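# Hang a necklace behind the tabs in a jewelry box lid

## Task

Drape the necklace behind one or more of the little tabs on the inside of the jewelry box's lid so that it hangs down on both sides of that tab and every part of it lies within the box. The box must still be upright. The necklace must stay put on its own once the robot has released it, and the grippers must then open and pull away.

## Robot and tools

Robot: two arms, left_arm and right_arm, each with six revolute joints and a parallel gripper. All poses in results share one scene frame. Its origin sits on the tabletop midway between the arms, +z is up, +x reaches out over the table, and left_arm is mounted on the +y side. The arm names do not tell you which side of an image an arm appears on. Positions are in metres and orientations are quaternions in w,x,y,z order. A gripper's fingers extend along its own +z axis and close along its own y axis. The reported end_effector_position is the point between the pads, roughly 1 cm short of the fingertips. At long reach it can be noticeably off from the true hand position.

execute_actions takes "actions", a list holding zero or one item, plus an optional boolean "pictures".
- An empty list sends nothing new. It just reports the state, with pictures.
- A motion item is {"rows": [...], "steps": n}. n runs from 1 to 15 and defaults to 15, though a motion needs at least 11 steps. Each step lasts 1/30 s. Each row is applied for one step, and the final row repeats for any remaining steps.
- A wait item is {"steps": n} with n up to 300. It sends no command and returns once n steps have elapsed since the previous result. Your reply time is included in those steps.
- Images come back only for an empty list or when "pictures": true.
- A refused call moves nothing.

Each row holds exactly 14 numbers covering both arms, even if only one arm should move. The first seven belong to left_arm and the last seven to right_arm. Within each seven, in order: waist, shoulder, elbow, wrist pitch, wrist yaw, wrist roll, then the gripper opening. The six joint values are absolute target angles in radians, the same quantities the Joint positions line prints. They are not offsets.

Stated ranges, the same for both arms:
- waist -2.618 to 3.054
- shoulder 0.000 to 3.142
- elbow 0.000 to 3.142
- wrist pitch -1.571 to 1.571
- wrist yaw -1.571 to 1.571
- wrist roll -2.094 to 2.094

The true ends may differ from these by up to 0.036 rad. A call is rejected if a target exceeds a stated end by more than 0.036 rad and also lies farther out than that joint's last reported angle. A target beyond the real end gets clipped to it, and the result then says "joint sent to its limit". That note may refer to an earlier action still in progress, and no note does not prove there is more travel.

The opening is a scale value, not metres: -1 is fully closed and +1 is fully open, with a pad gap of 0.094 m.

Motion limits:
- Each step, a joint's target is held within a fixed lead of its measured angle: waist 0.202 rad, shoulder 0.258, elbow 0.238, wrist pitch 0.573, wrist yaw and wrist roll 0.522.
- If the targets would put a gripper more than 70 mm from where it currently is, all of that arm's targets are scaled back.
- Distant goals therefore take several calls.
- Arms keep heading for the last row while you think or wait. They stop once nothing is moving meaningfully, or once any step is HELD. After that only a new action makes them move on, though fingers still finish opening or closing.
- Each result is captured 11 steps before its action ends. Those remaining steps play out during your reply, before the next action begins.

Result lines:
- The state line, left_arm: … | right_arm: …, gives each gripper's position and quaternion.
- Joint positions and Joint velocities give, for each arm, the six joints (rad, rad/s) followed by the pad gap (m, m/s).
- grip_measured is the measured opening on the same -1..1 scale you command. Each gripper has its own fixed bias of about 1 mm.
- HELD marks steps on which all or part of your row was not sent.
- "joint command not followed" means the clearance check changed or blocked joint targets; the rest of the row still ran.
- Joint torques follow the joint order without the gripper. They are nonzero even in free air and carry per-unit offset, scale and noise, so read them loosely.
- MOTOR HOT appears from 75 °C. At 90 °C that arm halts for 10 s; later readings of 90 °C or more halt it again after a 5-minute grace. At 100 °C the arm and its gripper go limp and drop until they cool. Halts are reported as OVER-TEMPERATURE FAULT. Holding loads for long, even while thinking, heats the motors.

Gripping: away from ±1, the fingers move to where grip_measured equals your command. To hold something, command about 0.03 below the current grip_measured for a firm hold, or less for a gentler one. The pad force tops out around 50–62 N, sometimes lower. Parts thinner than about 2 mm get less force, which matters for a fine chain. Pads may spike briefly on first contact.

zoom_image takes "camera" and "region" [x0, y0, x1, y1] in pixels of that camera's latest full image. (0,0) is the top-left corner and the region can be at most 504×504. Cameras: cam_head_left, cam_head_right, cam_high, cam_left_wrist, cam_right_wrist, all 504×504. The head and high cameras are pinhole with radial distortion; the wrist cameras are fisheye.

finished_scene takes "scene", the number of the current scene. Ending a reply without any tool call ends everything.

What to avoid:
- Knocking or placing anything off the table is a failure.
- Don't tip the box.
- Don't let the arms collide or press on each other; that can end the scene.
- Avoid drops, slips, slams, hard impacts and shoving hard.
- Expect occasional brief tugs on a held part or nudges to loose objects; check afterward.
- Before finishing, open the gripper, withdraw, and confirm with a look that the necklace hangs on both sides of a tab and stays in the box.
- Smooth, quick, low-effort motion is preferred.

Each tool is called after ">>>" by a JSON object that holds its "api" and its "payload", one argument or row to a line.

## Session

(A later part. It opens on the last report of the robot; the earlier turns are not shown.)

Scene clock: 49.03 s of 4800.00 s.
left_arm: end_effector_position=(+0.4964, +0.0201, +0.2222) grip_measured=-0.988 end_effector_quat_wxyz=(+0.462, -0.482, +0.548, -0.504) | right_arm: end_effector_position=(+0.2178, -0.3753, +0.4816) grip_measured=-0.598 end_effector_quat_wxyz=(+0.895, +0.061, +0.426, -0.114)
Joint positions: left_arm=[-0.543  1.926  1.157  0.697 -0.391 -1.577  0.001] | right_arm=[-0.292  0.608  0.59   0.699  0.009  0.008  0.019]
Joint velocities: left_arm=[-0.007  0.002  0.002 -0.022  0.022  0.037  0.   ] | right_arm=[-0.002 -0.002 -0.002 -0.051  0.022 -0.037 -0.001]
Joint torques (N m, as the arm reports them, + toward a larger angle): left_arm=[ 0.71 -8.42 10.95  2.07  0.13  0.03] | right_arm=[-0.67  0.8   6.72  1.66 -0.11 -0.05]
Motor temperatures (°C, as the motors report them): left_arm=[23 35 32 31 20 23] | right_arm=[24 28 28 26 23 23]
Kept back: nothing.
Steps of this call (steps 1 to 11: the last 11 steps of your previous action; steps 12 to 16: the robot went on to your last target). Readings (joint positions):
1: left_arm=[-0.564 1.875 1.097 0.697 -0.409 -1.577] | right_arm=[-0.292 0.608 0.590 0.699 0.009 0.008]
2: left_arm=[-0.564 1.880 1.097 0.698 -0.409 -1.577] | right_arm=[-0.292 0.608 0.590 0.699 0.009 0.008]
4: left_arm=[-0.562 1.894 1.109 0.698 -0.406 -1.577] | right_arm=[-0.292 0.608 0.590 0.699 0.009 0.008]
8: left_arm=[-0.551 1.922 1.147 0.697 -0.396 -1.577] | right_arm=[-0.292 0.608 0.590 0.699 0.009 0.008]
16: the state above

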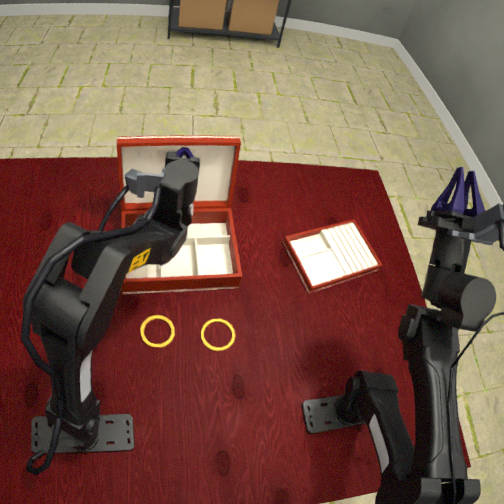

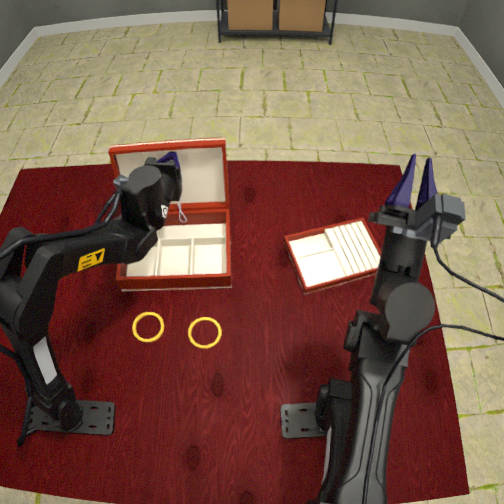

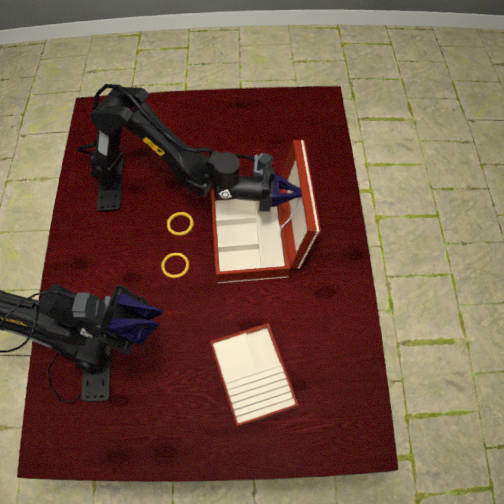

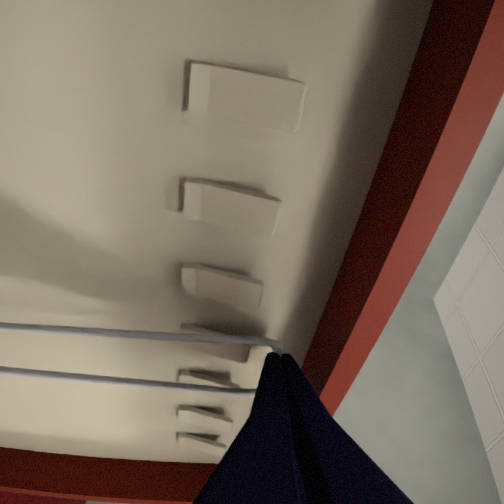

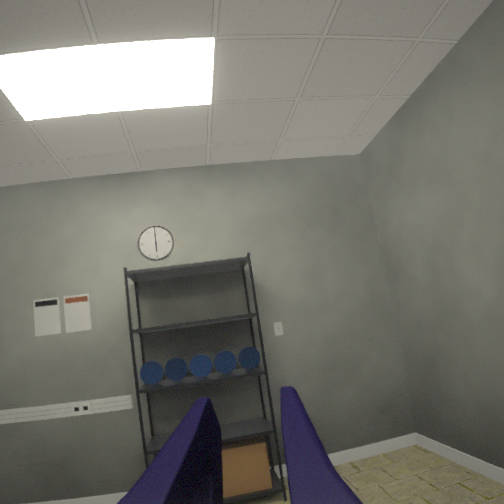

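>>> {"api": "execute_actions", "payload": {
  "actions": [
    {"rows":[[-0.53,1.96,1.2,0.70,-0.375,-1.57,-1,-0.3,0.6,0.6,0.7,0,0,-0.6],[-0.53,1.96,1.2,0.70,-0.375,-1.57,-1,-0.3,0.6,0.6,0.7,0,0,-0.6],[-0.53,1.96,1.2,0.70,-0.375,-1.57,-1,-0.3,0.6,0.6,0.7,0,0,-0.6],[-0.53,1.96,1.2,0.70,-0.375,-1.57,-1,-0.3,0.6,0.6,0.7,0,0,-0.6],[-0.52,1.985,1.225,0.70,-0.365,-1.57,-1,-0.3,0.6,0.6,0.7,0,0,-0.6]],"steps":15}
  ]
}}

>>> {"api": "execute_actions", "payload": {
  "actions": [
    {"steps":14}
  ],
  "pictures": true
}}

>>> {"api": "zoom_image", "payload": {
  "camera": "cam_left_wrist",
  "region": [150,230,370,450]
}}

Scene clock: 49.90 s of 4800.00 s.
left_arm: end_effector_position=(+0.4994, +0.0177, +0.2219) grip_measured=-0.988 end_effector_quat_wxyz=(+0.461, -0.481, +0.548, -0.506) | right_arm: end_effector_position=(+0.2178, -0.3753, +0.4816) grip_measured=-0.598 end_effector_quat_wxyz=(+0.895, +0.061, +0.426, -0.114)
Joint positions: left_arm=[-0.543  1.94   1.171  0.701 -0.386 -1.577  0.001] | right_arm=[-0.292  0.608  0.59   0.699  0.009  0.008  0.019]
Joint velocities: left_arm=[-0.002  0.09   0.032  0.037  0.037 -0.051 -0.   ] | right_arm=[-0.012 -0.002 -0.007 -0.022 -0.022  0.022 -0.001]
Joint torques (N m, as the arm reports them, + toward a larger angle): left_arm=[ 1.   -8.47 10.67  2.1   0.11  0.02] | right_arm=[-0.61  0.7   6.78  1.66 -0.11 -0.12]
Motor temperatures (°C, as the motors report them): left_arm=[23 35 32 31 20 23] | right_arm=[24 28 28 26 23 23]
Steps of this call (steps 1 to 15: the robot went on to your last target; steps 16 to 22: nothing new was sent; steps 23 to 26: the first 4 steps of this action). Readings (joint positions):
23: left_arm=[-0.543 1.928 1.159 0.698 -0.389 -1.577] | right_arm=[-0.292 0.608 0.590 0.699 0.009 0.008]
24: left_arm=[-0.543 1.932 1.164 0.699 -0.388 -1.577] | right_arm=[-0.292 0.608 0.590 0.699 0.009 0.008]
26: the state above

Scene clock: 50.37 s of 4800.00 s.
left_arm: end_effector_position=(+0.5071, +0.0180, +0.2178) grip_measured=-0.988 end_effector_quat_wxyz=(+0.460, -0.481, +0.548, -0.506) | right_arm: end_effector_position=(+0.2178, -0.3753, +0.4816) grip_measured=-0.598 end_effector_quat_wxyz=(+0.895, +0.061, +0.426, -0.114)
Joint positions: left_arm=[-0.533  1.969  1.196  0.705 -0.374 -1.577  0.001] | right_arm=[-0.292  0.608  0.59   0.699  0.009  0.008  0.019]
Joint velocities: left_arm=[ 0.007 -0.002 -0.002 -0.066  0.007  0.022 -0.   ] | right_arm=[-0.022  0.002 -0.002  0.066 -0.022 -0.007 -0.001]
Joint torques (N m, as the arm reports them, + toward a larger angle): left_arm=[ 0.99 -8.53 11.05  2.12  0.13  0.02] | right_arm=[-0.72  0.5   6.56  1.69 -0.07 -0.13]
Motor temperatures (°C, as the motors report them): left_arm=[23 35 32 31 20 23] | right_arm=[24 28 28 26 23 23]
Kept back: nothing.
Steps of this call (steps 1 to 11: the last 11 steps of your previous action; steps 12 to 14: the robot went on to your last target). Readings (joint positions):
1: left_arm=[-0.542 1.945 1.176 0.701 -0.385 -1.577] | right_arm=[-0.292 0.608 0.590 0.699 0.009 0.008]
2: left_arm=[-0.540 1.953 1.184 0.702 -0.382 -1.577] | right_arm=[-0.292 0.608 0.590 0.699 0.009 0.008]
4: left_arm=[-0.535 1.966 1.195 0.703 -0.378 -1.577] | right_arm=[-0.292 0.608 0.590 0.699 0.009 0.008]
8: left_arm=[-0.533 1.969 1.196 0.704 -0.374 -1.577] | right_arm=[-0.292 0.608 0.590 0.699 0.009 0.008]
14: the state above

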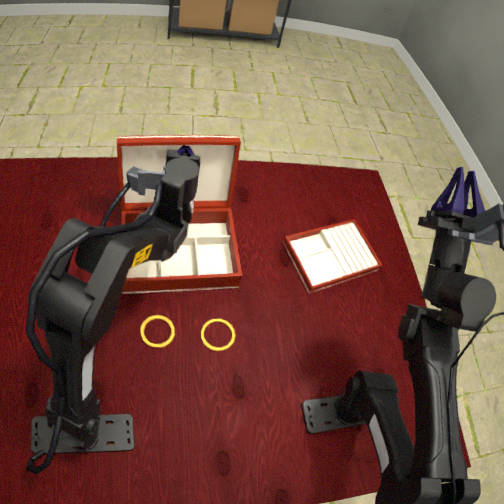

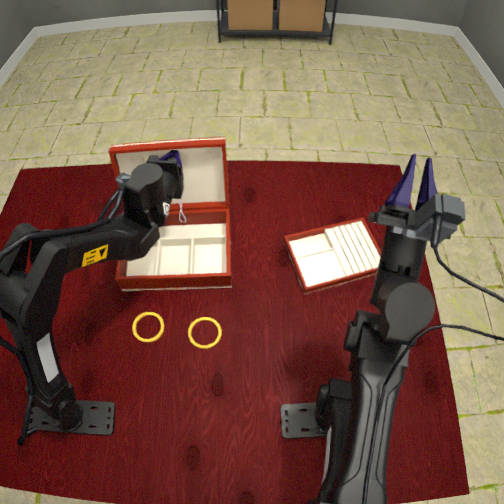

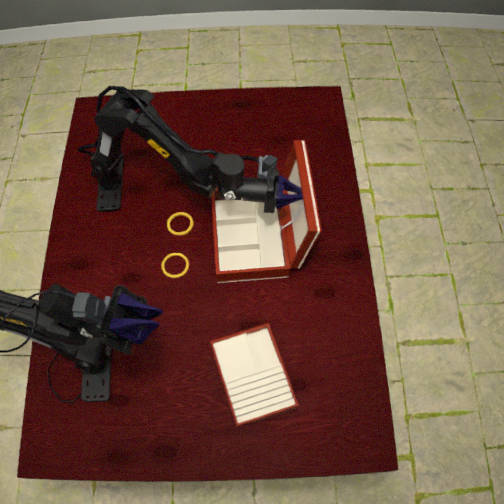

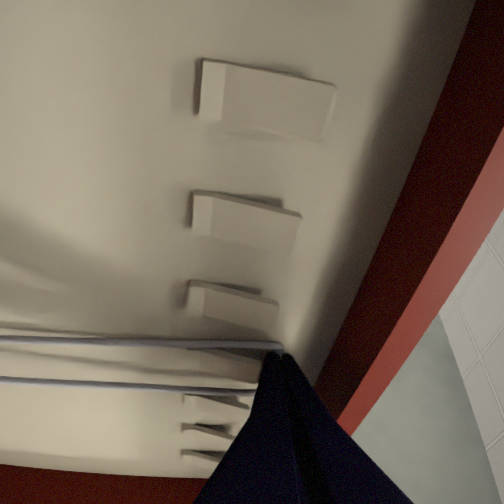

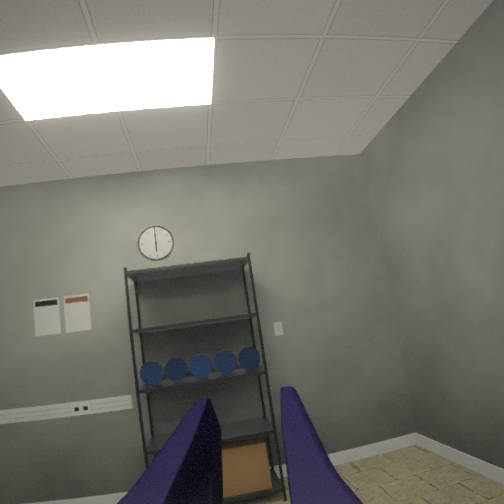

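Region (150, 230, 370, 450) of cam_left_wrist's 504x504 image, scaled by 2.291, with more detail than that image has.

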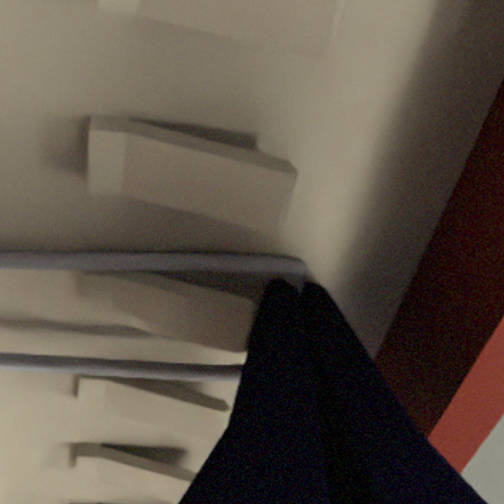

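>>> {"api": "execute_actions", "payload": {
  "actions": [
    {"rows":[[-0.52,2.0,1.245,0.70,-0.358,-1.57,-1,-0.3,0.6,0.6,0.7,0,0,-0.6],[-0.52,2.0,1.245,0.70,-0.358,-1.57,-1,-0.3,0.6,0.6,0.7,0,0,-0.6],[-0.52,2.0,1.245,0.70,-0.358,-1.57,-1,-0.3,0.6,0.6,0.7,0,0,-0.6],[-0.52,2.0,1.245,0.70,-0.358,-1.57,-1,-0.3,0.6,0.6,0.7,0,0,-0.6],[-0.51,2.015,1.27,0.69,-0.35,-1.57,-1,-0.3,0.6,0.6,0.7,0,0,-0.6]],"steps":15}
  ]
}}

>>> {"api": "execute_actions", "payload": {
  "actions": [
    {"steps":14}
  ],
  "pictures": true
}}

>>> {"api": "zoom_image", "payload": {
  "camera": "cam_left_wrist",
  "region": [150,230,370,450]
}}

Scene clock: 51.50 s of 4800.00 s.
left_arm: end_effector_position=(+0.5102, +0.0158, +0.2191) grip_measured=-0.988 end_effector_quat_wxyz=(+0.460, -0.479, +0.547, -0.509) | right_arm: end_effector_position=(+0.2178, -0.3753, +0.4816) grip_measured=-0.598 end_effector_quat_wxyz=(+0.895, +0.061, +0.426, -0.114)
Joint positions: left_arm=[-0.533  1.98   1.213  0.705 -0.371 -1.577  0.001] | right_arm=[-0.292  0.608  0.59   0.699  0.009  0.008  0.019]
Joint velocities: left_arm=[ 0.012  0.037  0.056  0.022  0.007 -0.051 -0.   ] | right_arm=[-0.012  0.007 -0.002 -0.037 -0.007  0.007 -0.   ]
Joint torques (N m, as the arm reports them, + toward a larger angle): left_arm=[ 0.95 -8.61 11.    2.08  0.15  0.02] | right_arm=[-0.76  0.53  6.68  1.67 -0.13 -0.07]
Motor temperatures (°C, as the motors report them): left_arm=[23 35 32 32 20 23] | right_arm=[24 28 28 26 23 23]
Steps of this call (steps 1 to 30: the robot went on to your last target; steps 31 to 34: the first 4 steps of this action). Readings (joint positions):
31: left_arm=[-0.533 1.970 1.198 0.705 -0.374 -1.577] | right_arm=[-0.292 0.608 0.590 0.699 0.009 0.008]
32: left_arm=[-0.533 1.974 1.204 0.705 -0.373 -1.577] | right_arm=[-0.292 0.608 0.590 0.699 0.009 0.008]
34: the state above

Scene clock: 51.97 s of 4800.00 s.
left_arm: end_effector_position=(+0.5167, +0.0157, +0.2210) grip_measured=-0.988 end_effector_quat_wxyz=(+0.460, -0.477, +0.546, -0.513) | right_arm: end_effector_position=(+0.2178, -0.3753, +0.4816) grip_measured=-0.598 end_effector_quat_wxyz=(+0.895, +0.061, +0.426, -0.114)
Joint positions: left_arm=[-0.524  1.998  1.239  0.704 -0.359 -1.577  0.001] | right_arm=[-0.292  0.608  0.59   0.699  0.009  0.008  0.019]
Joint velocities: left_arm=[-0.002 -0.002 -0.017 -0.037 -0.022 -0.066 -0.001] | right_arm=[ 0.017 -0.012 -0.007 -0.022 -0.037 -0.051 -0.001]
Joint torques (N m, as the arm reports them, + toward a larger angle): left_arm=[ 1.09 -8.75 11.22  2.01  0.13  0.03] | right_arm=[-0.63  0.62  6.6   1.66 -0.1  -0.09]
Motor temperatures (°C, as the motors report them): left_arm=[23 35 32 32 20 23] | right_arm=[24 28 28 26 23 23]
Kept back: nothing.
Steps of this call (steps 1 to 11: the last 11 steps of your previous action; steps 12 to 14: the robot went on to your last target). Readings (joint positions):
1: left_arm=[-0.532 1.983 1.217 0.704 -0.370 -1.577] | right_arm=[-0.292 0.608 0.590 0.699 0.009 0.008]
2: left_arm=[-0.531 1.988 1.225 0.704 -0.368 -1.577] | right_arm=[-0.292 0.608 0.590 0.699 0.009 0.008]
4: left_arm=[-0.527 1.996 1.237 0.704 -0.363 -1.577] | right_arm=[-0.292 0.608 0.590 0.699 0.009 0.008]
8: left_arm=[-0.524 1.998 1.239 0.704 -0.359 -1.577] | right_arm=[-0.292 0.608 0.590 0.699 0.009 0.008]
14: the state above

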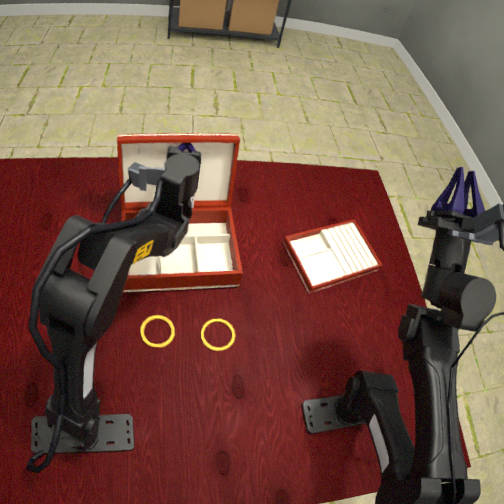

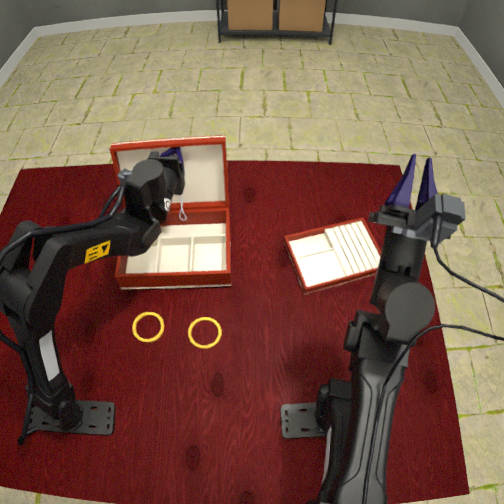

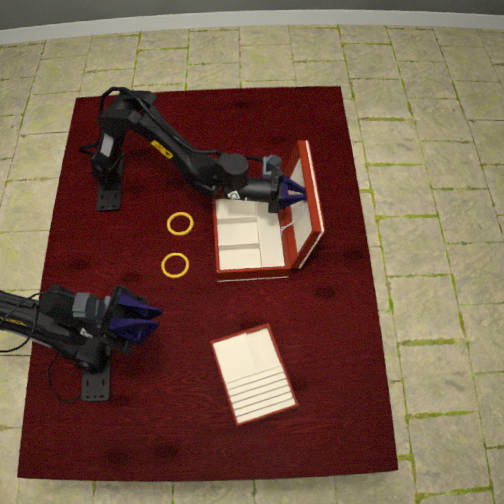

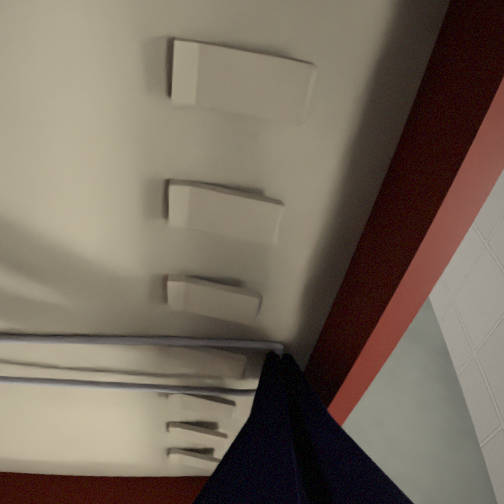

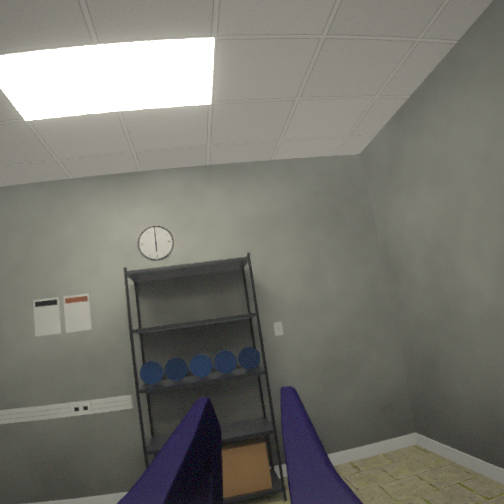

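Region (150, 230, 370, 450) of cam_left_wrist's 504x504 image, scaled by 2.291, with more detail than that image has.

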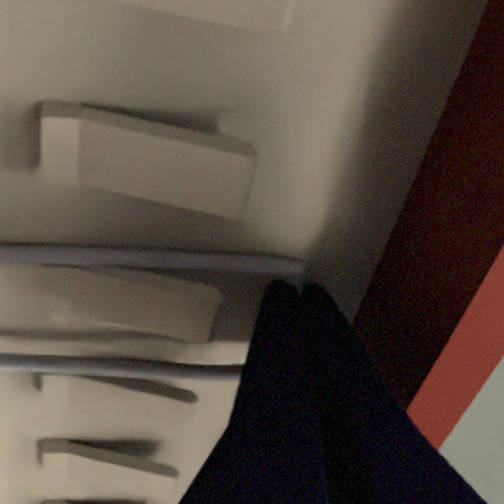

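>>> {"api": "execute_actions", "payload": {
  "actions": [
    {"rows":[[-0.51,2.015,1.205,0.70,-0.35,-1.57,-1,-0.3,0.6,0.6,0.7,0,0,-0.6]],"steps":15}
  ]
}}

>>> {"api": "execute_actions", "payload": {
  "actions": [
    {"steps":14}
  ],
  "pictures": true
}}

>>> {"api": "zoom_image", "payload": {
  "camera": "cam_left_wrist",
  "region": [150,230,370,450]
}}

Scene clock: 53.80 s of 4800.00 s.
left_arm: end_effector_position=(+0.5156, +0.0161, +0.2182) grip_measured=-0.988 end_effector_quat_wxyz=(+0.459, -0.477, +0.547, -0.512) | right_arm: end_effector_position=(+0.2178, -0.3753, +0.4816) grip_measured=-0.598 end_effector_quat_wxyz=(+0.895, +0.061, +0.426, -0.114)
Joint positions: left_arm=[-0.524  1.998  1.23   0.709 -0.357 -1.577  0.001] | right_arm=[-0.292  0.608  0.59   0.699  0.009  0.008  0.019]
Joint velocities: left_arm=[-0.002  0.002 -0.056 -0.022 -0.007  0.022 -0.001] | right_arm=[-0.007  0.002 -0.012 -0.022  0.051 -0.022 -0.001]
Joint torques (N m, as the arm reports them, + toward a larger angle): left_arm=[ 1.09 -8.74  6.73  2.05  0.12  0.02] | right_arm=[-0.86  0.87  6.45  1.67 -0.15 -0.09]
Motor temperatures (°C, as the motors report them): left_arm=[23 36 33 32 20 23] | right_arm=[24 28 28 26 23 23]
Steps of this call (steps 1 to 30: the robot went on to your last target; steps 31 to 51: nothing new was sent; steps 52 to 55: the first 4 steps of this action). Readings (joint positions):
52: left_arm=[-0.524 1.998 1.238 0.705 -0.358 -1.577] | right_arm=[-0.292 0.608 0.590 0.699 0.009 0.008]
53: left_arm=[-0.524 1.998 1.235 0.708 -0.358 -1.577] | right_arm=[-0.292 0.608 0.590 0.699 0.009 0.008]
55: the state above

Scene clock: 54.27 s of 4800.00 s.
left_arm: end_effector_position=(+0.5152, +0.0162, +0.2166) grip_measured=-0.988 end_effector_quat_wxyz=(+0.459, -0.478, +0.548, -0.511) | right_arm: end_effector_position=(+0.2178, -0.3753, +0.4816) grip_measured=-0.598 end_effector_quat_wxyz=(+0.895, +0.061, +0.426, -0.114)
Joint positions: left_arm=[-0.524  1.998  1.227  0.709 -0.357 -1.577  0.001] | right_arm=[-0.292  0.608  0.59   0.699  0.009  0.008  0.019]
Joint velocities: left_arm=[-0.017 -0.012 -0.017  0.007 -0.11   0.022  0.   ] | right_arm=[-0.017  0.007  0.022 -0.037  0.007  0.051  0.001]
Joint torques (N m, as the arm reports them, + toward a larger angle): left_arm=[ 1.07 -8.71  6.65  2.07  0.1   0.02] | right_arm=[-0.53  0.89  6.53  1.65 -0.11 -0.1 ]
Motor temperatures (°C, as the motors report them): left_arm=[23 36 33 32 20 23] | right_arm=[24 28 28 26 23 23]
Kept back: nothing.
Steps of this call (steps 1 to 11: the last 11 steps of your previous action; steps 12 to 14: the robot went on to your last target). Readings (joint positions):
1: left_arm=[-0.524 1.998 1.229 0.709 -0.357 -1.577] | right_arm=[-0.292 0.608 0.590 0.699 0.009 0.008]
2: left_arm=[-0.524 1.998 1.227 0.709 -0.357 -1.577] | right_arm=[-0.292 0.608 0.590 0.699 0.009 0.008]
4: left_arm=[-0.524 1.998 1.227 0.709 -0.357 -1.577] | right_arm=[-0.292 0.608 0.590 0.699 0.009 0.008]
8: left_arm=[-0.524 1.998 1.227 0.709 -0.357 -1.577] | right_arm=[-0.292 0.608 0.590 0.699 0.009 0.008]
14: the state above

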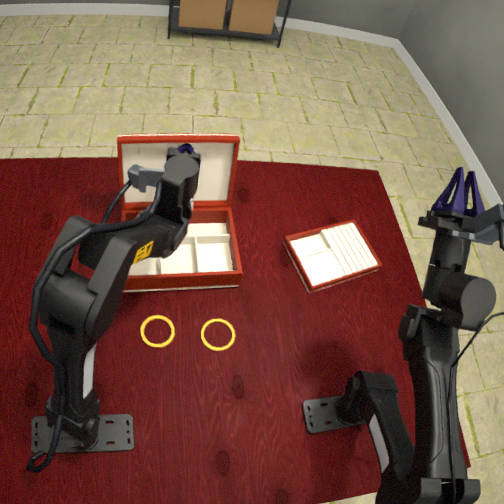

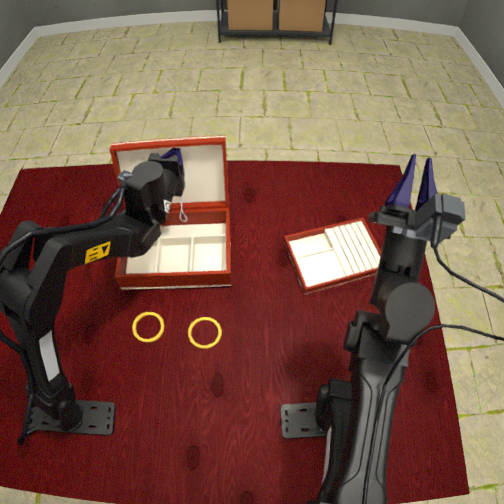

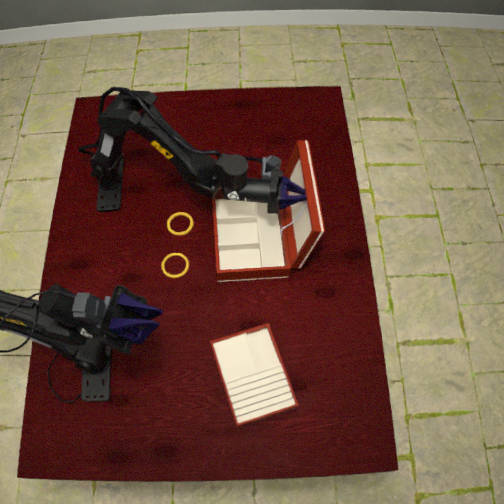

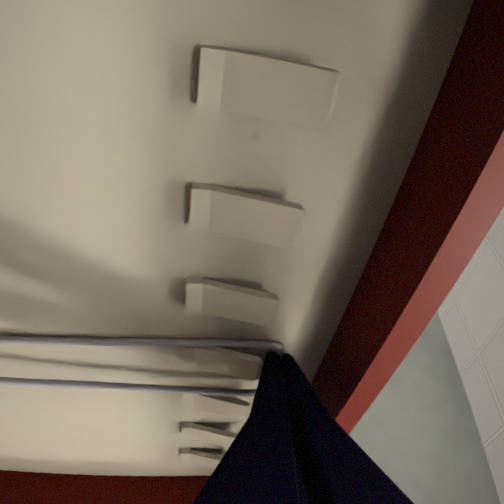

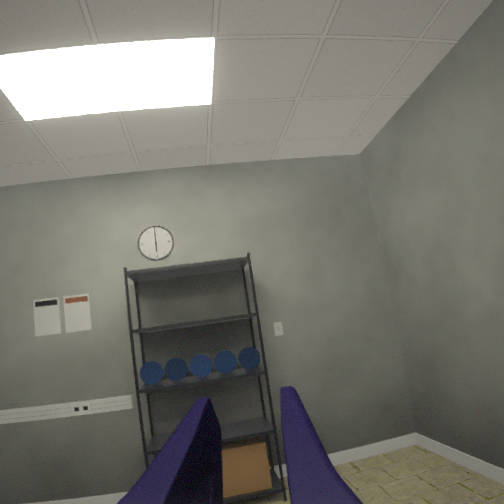

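Region (150, 230, 370, 450) of cam_left_wrist's 504x504 image, scaled by 2.291, with more detail than that image has.

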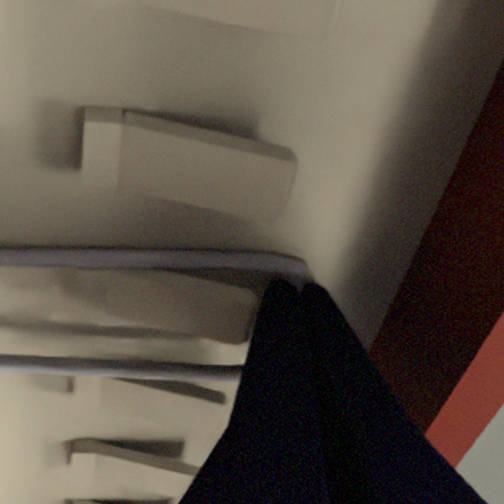

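>>> {"api": "execute_actions", "payload": {
  "actions": [
    {"rows":[[-0.51,2.015,1.205,0.70,-0.35,-1.57,-0.8,-0.3,0.6,0.6,0.7,0,0,-0.6]],"steps":15}
  ]
}}

>>> {"api": "execute_actions", "payload": {
  "actions": [
    {"steps":14}
  ],
  "pictures": true
}}

>>> {"api": "zoom_image", "payload": {
  "camera": "cam_left_wrist",
  "region": [150,230,370,450]
}}

Scene clock: 54.90 s of 4800.00 s.
left_arm: end_effector_position=(+0.5153, +0.0160, +0.2199) grip_measured=-0.803 end_effector_quat_wxyz=(+0.460, -0.476, +0.544, -0.515) | right_arm: end_effector_position=(+0.2178, -0.3753, +0.4816) grip_measured=-0.598 end_effector_quat_wxyz=(+0.895, +0.061, +0.426, -0.114)
Joint positions: left_arm=[-0.524  1.998  1.227  0.723 -0.356 -1.577  0.009] | right_arm=[-0.292  0.608  0.59   0.699  0.009  0.008  0.019]
Joint velocities: left_arm=[ 0.002 -0.012  0.002 -0.037 -0.051  0.051  0.002] | right_arm=[ 0.007 -0.007 -0.007 -0.11  -0.007 -0.081  0.   ]
Joint torques (N m, as the arm reports them, + toward a larger angle): left_arm=[ 1.01 -8.75  6.58  1.91  0.08  0.04] | right_arm=[-0.71  0.94  6.61  1.61 -0.09 -0.09]
Motor temperatures (°C, as the motors report them): left_arm=[23 36 32 32 20 23] | right_arm=[24 28 28 26 23 23]
Steps of this call (steps 1 to 15: the robot went on to your last target; steps 16 to 19: the first 4 steps of this action). Readings (joint positions):
16: left_arm=[-0.524 1.998 1.227 0.713 -0.357 -1.577] | right_arm=[-0.292 0.608 0.590 0.699 0.009 0.008]
17: left_arm=[-0.524 1.998 1.227 0.719 -0.357 -1.577] | right_arm=[-0.292 0.608 0.590 0.699 0.009 0.008]
19: the state above

Scene clock: 55.37 s of 4800.00 s.
left_arm: end_effector_position=(+0.5153, +0.0159, +0.2200) grip_measured=-0.802 end_effector_quat_wxyz=(+0.460, -0.476, +0.544, -0.516) | right_arm: end_effector_position=(+0.2178, -0.3753, +0.4816) grip_measured=-0.598 end_effector_quat_wxyz=(+0.895, +0.061, +0.426, -0.114)
Joint positions: left_arm=[-0.524  1.998  1.227  0.724 -0.356 -1.577  0.009] | right_arm=[-0.292  0.608  0.59   0.699  0.009  0.008  0.019]
Joint velocities: left_arm=[-0.012 -0.012 -0.002  0.007  0.037 -0.037 -0.001] | right_arm=[-0.007 -0.017 -0.007  0.051 -0.022  0.037  0.001]
Joint torques (N m, as the arm reports them, + toward a larger angle): left_arm=[ 1.02 -8.74  6.66  1.92  0.09  0.03] | right_arm=[-0.73  0.69  6.54  1.61 -0.09 -0.1 ]
Motor temperatures (°C, as the motors report them): left_arm=[23 36 32 32 20 23] | right_arm=[24 28 28 26 23 23]
Kept back: nothing.
Steps of this call (steps 1 to 11: the last 11 steps of your previous action; steps 12 to 14: the robot went on to your last target). Readings (joint positions):
1: left_arm=[-0.524 1.998 1.227 0.723 -0.356 -1.577] | right_arm=[-0.292 0.608 0.590 0.699 0.009 0.008]
2: left_arm=[-0.524 1.998 1.227 0.724 -0.356 -1.577] | right_arm=[-0.292 0.608 0.590 0.699 0.009 0.008]
4: left_arm=[-0.524 1.998 1.227 0.724 -0.356 -1.577] | right_arm=[-0.292 0.608 0.590 0.699 0.009 0.008]
8: left_arm=[-0.524 1.998 1.227 0.724 -0.356 -1.577] | right_arm=[-0.292 0.608 0.590 0.699 0.009 0.008]
14: the state above

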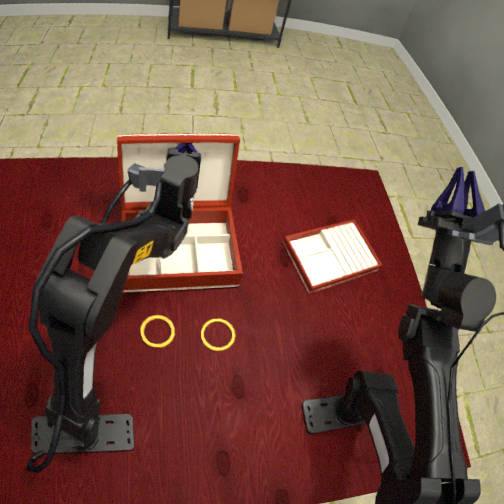

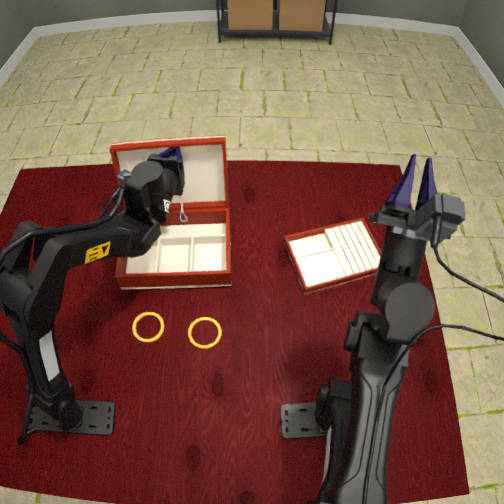

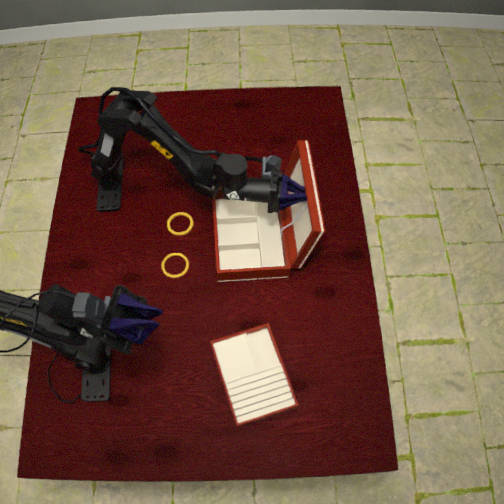

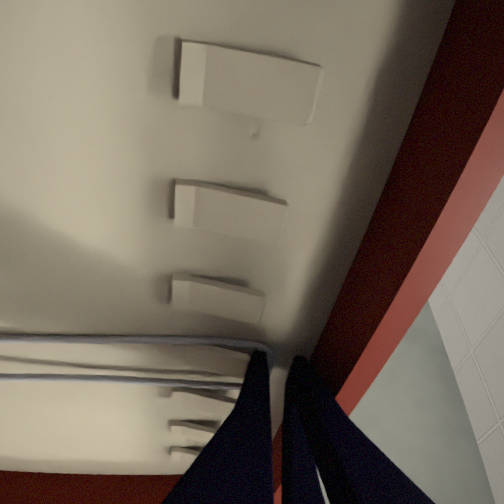

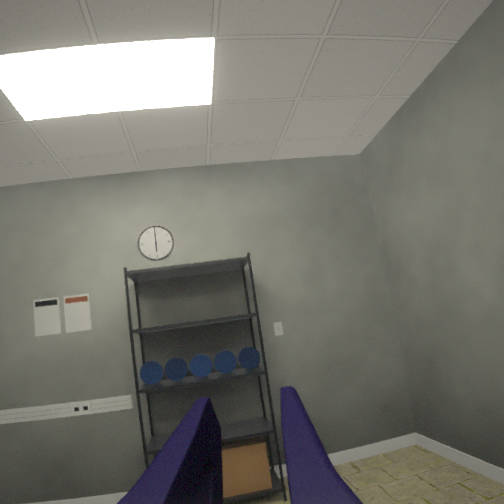

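Region (150, 230, 370, 450) of cam_left_wrist's 504x504 image, scaled by 2.291, with more detail than that image has.

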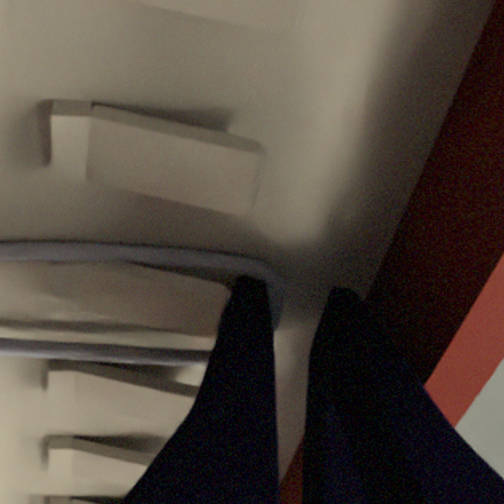

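>>> {"api": "execute_actions", "payload": {
  "actions": [
    {"rows":[[-0.53,1.965,1.185,0.70,-0.36,-1.57,-0.8,-0.3,0.6,0.6,0.7,0,0,-0.6]],"steps":15}
  ]
}}

>>> {"api": "execute_actions", "payload": {
  "actions": [
    {"steps":14}
  ],
  "pictures": true
}}

>>> {"api": "zoom_image", "payload": {
  "camera": "cam_left_wrist",
  "region": [150,230,370,450]
}}

Scene clock: 56.20 s of 4800.00 s.
left_arm: end_effector_position=(+0.5118, +0.0178, +0.2213) grip_measured=-0.802 end_effector_quat_wxyz=(+0.460, -0.476, +0.544, -0.515) | right_arm: end_effector_position=(+0.2178, -0.3753, +0.4816) grip_measured=-0.598 end_effector_quat_wxyz=(+0.895, +0.061, +0.426, -0.114)
Joint positions: left_arm=[-0.524  1.982  1.21   0.724 -0.356 -1.577  0.009] | right_arm=[-0.292  0.608  0.59   0.699  0.009  0.008  0.019]
Joint velocities: left_arm=[ 0.002 -0.071 -0.085  0.051 -0.051 -0.022 -0.   ] | right_arm=[-0.002 -0.002  0.002  0.051 -0.022  0.022  0.001]
Joint torques (N m, as the arm reports them, + toward a larger angle): left_arm=[ -0.36 -10.77   6.71   1.9   -0.04   0.02] | right_arm=[-0.73  0.61  6.58  1.68 -0.12 -0.12]
Motor temperatures (°C, as the motors report them): left_arm=[23 37 32 32 20 23] | right_arm=[24 28 28 26 23 23]
Steps of this call (steps 1 to 15: the robot went on to your last target; steps 16 to 21: nothing new was sent; steps 22 to 25: the first 4 steps of this action). Readings (joint positions):
22: left_arm=[-0.524 1.996 1.225 0.724 -0.356 -1.577] | right_arm=[-0.292 0.608 0.590 0.699 0.009 0.008]
23: left_arm=[-0.524 1.991 1.219 0.724 -0.356 -1.577] | right_arm=[-0.292 0.608 0.590 0.699 0.009 0.008]
25: the state above

Scene clock: 56.67 s of 4800.00 s.
left_arm: end_effector_position=(+0.5113, +0.0180, +0.2215) grip_measured=-0.802 end_effector_quat_wxyz=(+0.460, -0.476, +0.544, -0.515) | right_arm: end_effector_position=(+0.2178, -0.3753, +0.4816) grip_measured=-0.598 end_effector_quat_wxyz=(+0.895, +0.061, +0.426, -0.114)
Joint positions: left_arm=[-0.524  1.98   1.208  0.724 -0.356 -1.577  0.009] | right_arm=[-0.292  0.608  0.59   0.699  0.009  0.008  0.019]
Joint velocities: left_arm=[-0.017 -0.017 -0.022 -0.007 -0.081 -0.051  0.   ] | right_arm=[ 0.007  0.007 -0.012 -0.007  0.007 -0.022 -0.   ]
Joint torques (N m, as the arm reports them, + toward a larger angle): left_arm=[ -0.43 -10.96   6.54   1.92  -0.04   0.02] | right_arm=[-0.72  0.75  6.65  1.67 -0.11 -0.13]
Motor temperatures (°C, as the motors report them): left_arm=[23 37 32 32 20 23] | right_arm=[24 28 28 26 23 23]
Kept back: nothing.
Steps of this call (steps 1 to 11: the last 11 steps of your previous action; steps 12 to 14: the robot went on to your last target). Readings (joint positions):
1: left_arm=[-0.524 1.980 1.208 0.724 -0.356 -1.577] | right_arm=[-0.292 0.608 0.590 0.699 0.009 0.008]
2: left_arm=[-0.524 1.980 1.208 0.724 -0.356 -1.577] | right_arm=[-0.292 0.608 0.590 0.699 0.009 0.008]
4: left_arm=[-0.524 1.980 1.208 0.724 -0.356 -1.577] | right_arm=[-0.292 0.608 0.590 0.699 0.009 0.008]
8: left_arm=[-0.524 1.980 1.208 0.724 -0.356 -1.577] | right_arm=[-0.292 0.608 0.590 0.699 0.009 0.008]
14: the state above

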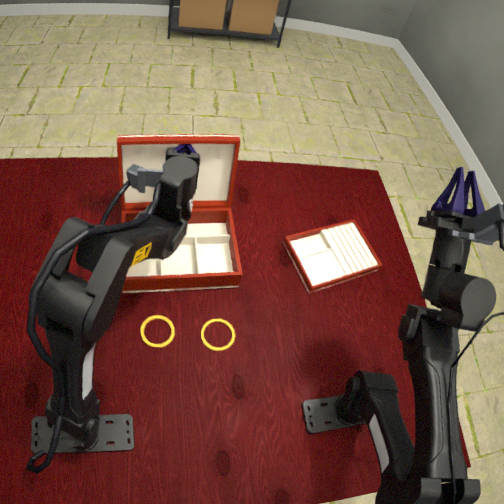

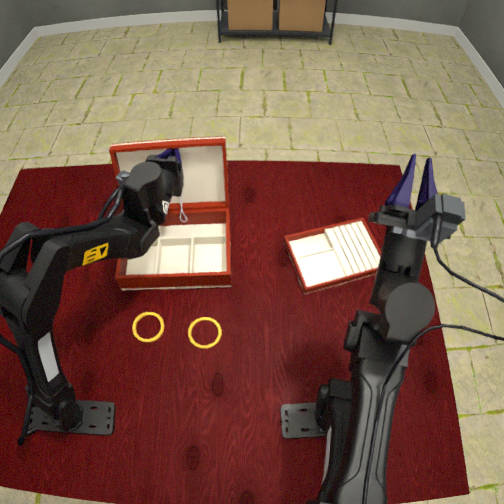

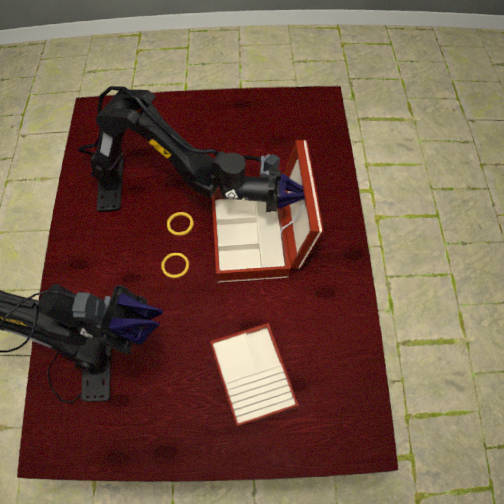

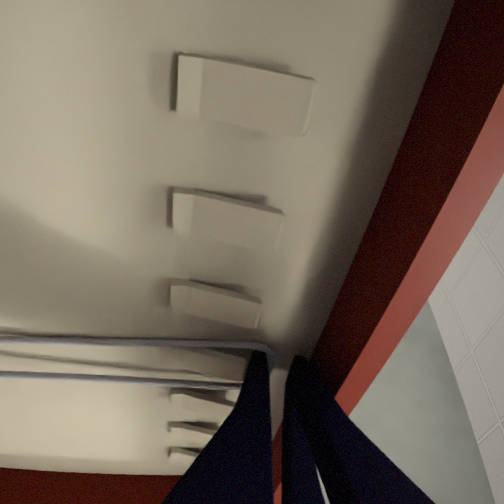

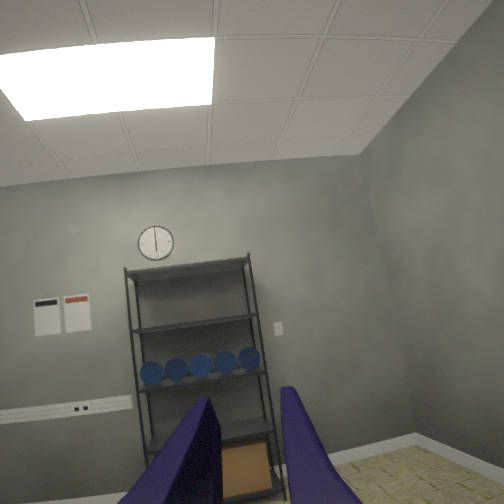

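Region (150, 230, 370, 450) of cam_left_wrist's 504x504 image, scaled by 2.291, with more detail than that image has.

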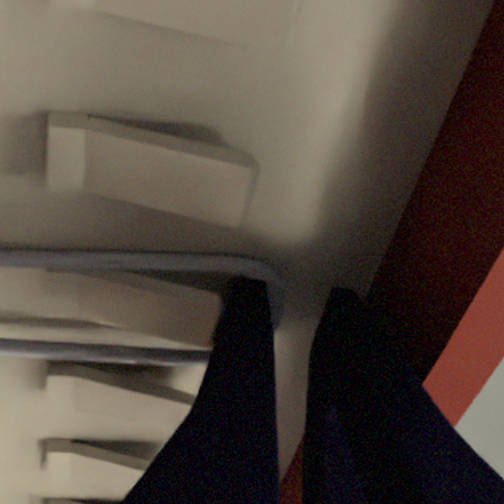

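>>> {"api": "execute_actions", "payload": {
  "actions": []
}}

>>> {"api": "zoom_image", "payload": {
  "camera": "cam_left_wrist",
  "region": [100, 150, 450, 500]
}}

Scene clock: 57.87 s of 4800.00 s.
left_arm: end_effector_position=(+0.5113, +0.0180, +0.2215) grip_measured=-0.802 end_effector_quat_wxyz=(+0.460, -0.476, +0.544, -0.515) | right_arm: end_effector_position=(+0.2178, -0.3753, +0.4816) grip_measured=-0.598 end_effector_quat_wxyz=(+0.895, +0.061, +0.426, -0.114)
Joint positions: left_arm=[-0.524  1.98   1.208  0.724 -0.356 -1.577  0.009] | right_arm=[-0.292  0.608  0.59   0.699  0.009  0.008  0.019]
Joint velocities: left_arm=[ 0.002 -0.012  0.012  0.022 -0.081 -0.007  0.   ] | right_arm=[-0.002 -0.012 -0.002 -0.022 -0.007 -0.022  0.001]
Joint torques (N m, as the arm reports them, + toward a larger angle): left_arm=[ -0.41 -10.94   6.57   1.9   -0.02   0.01] | right_arm=[-0.64  0.65  6.51  1.62 -0.14 -0.08]
Motor temperatures (°C, as the motors report them): left_arm=[23 37 32 32 20 23] | right_arm=[24 28 28 26 23 23]
Kept back: nothing.
Steps of this call (steps 1 to 15: the robot went on to your last target; steps 16 to 36: nothing new was sent). Readings (joint positions):
1: left_arm=[-0.524 1.980 1.208 0.724 -0.356 -1.577] | right_arm=[-0.292 0.608 0.590 0.699 0.009 0.008]
2: left_arm=[-0.524 1.980 1.208 0.724 -0.356 -1.577] | right_arm=[-0.292 0.608 0.590 0.699 0.009 0.008]
4: left_arm=[-0.524 1.980 1.208 0.724 -0.356 -1.577] | right_arm=[-0.292 0.608 0.590 0.699 0.009 0.008]
8: left_arm=[-0.524 1.980 1.208 0.724 -0.356 -1.577] | right_arm=[-0.292 0.608 0.590 0.699 0.009 0.008]
36: the state above
All arms were judged still, so your last target was given up. Only a new action makes them travel on or press farther. Fingers that are still opening or closing keep moving.

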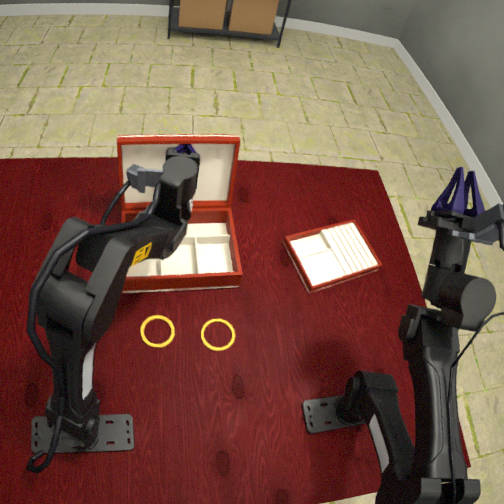

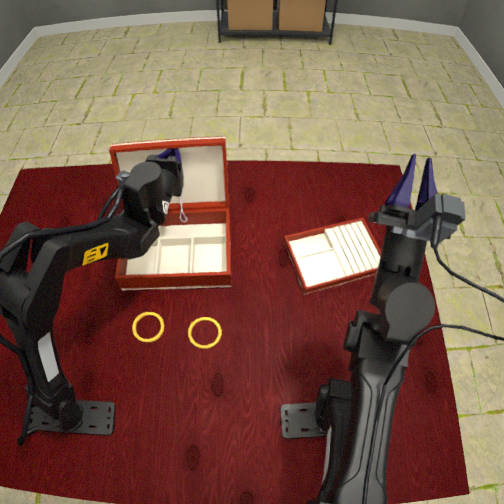

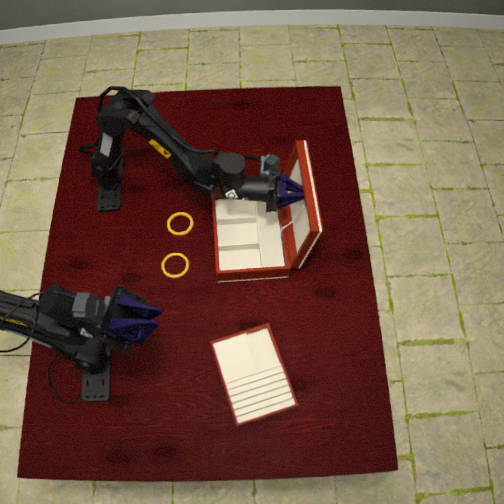

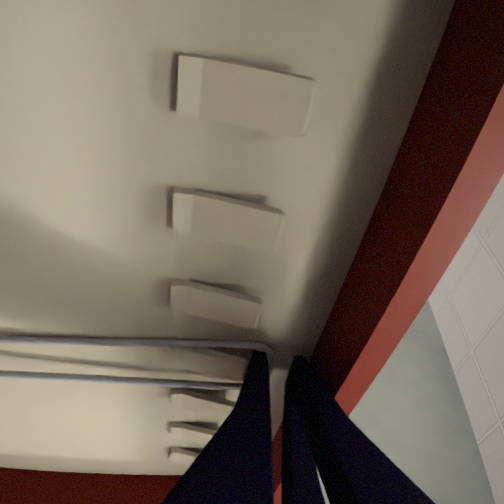

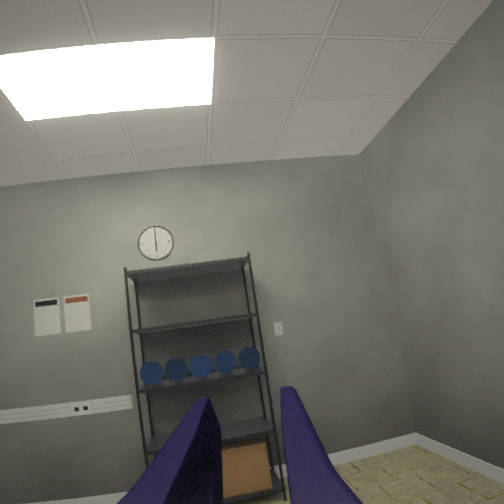

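Region (100, 150, 450, 500) of cam_left_wrist's 504x504 image, scaled by 1.440, with more detail than that image has.

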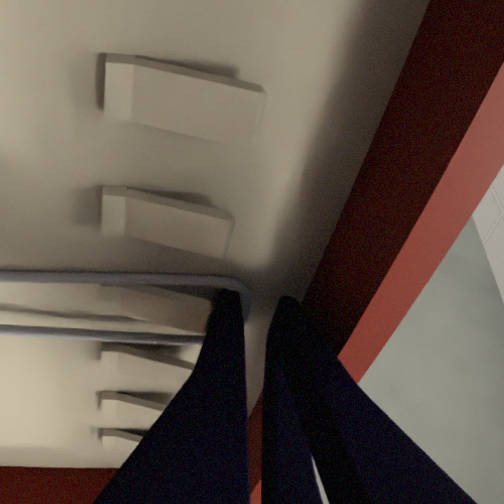

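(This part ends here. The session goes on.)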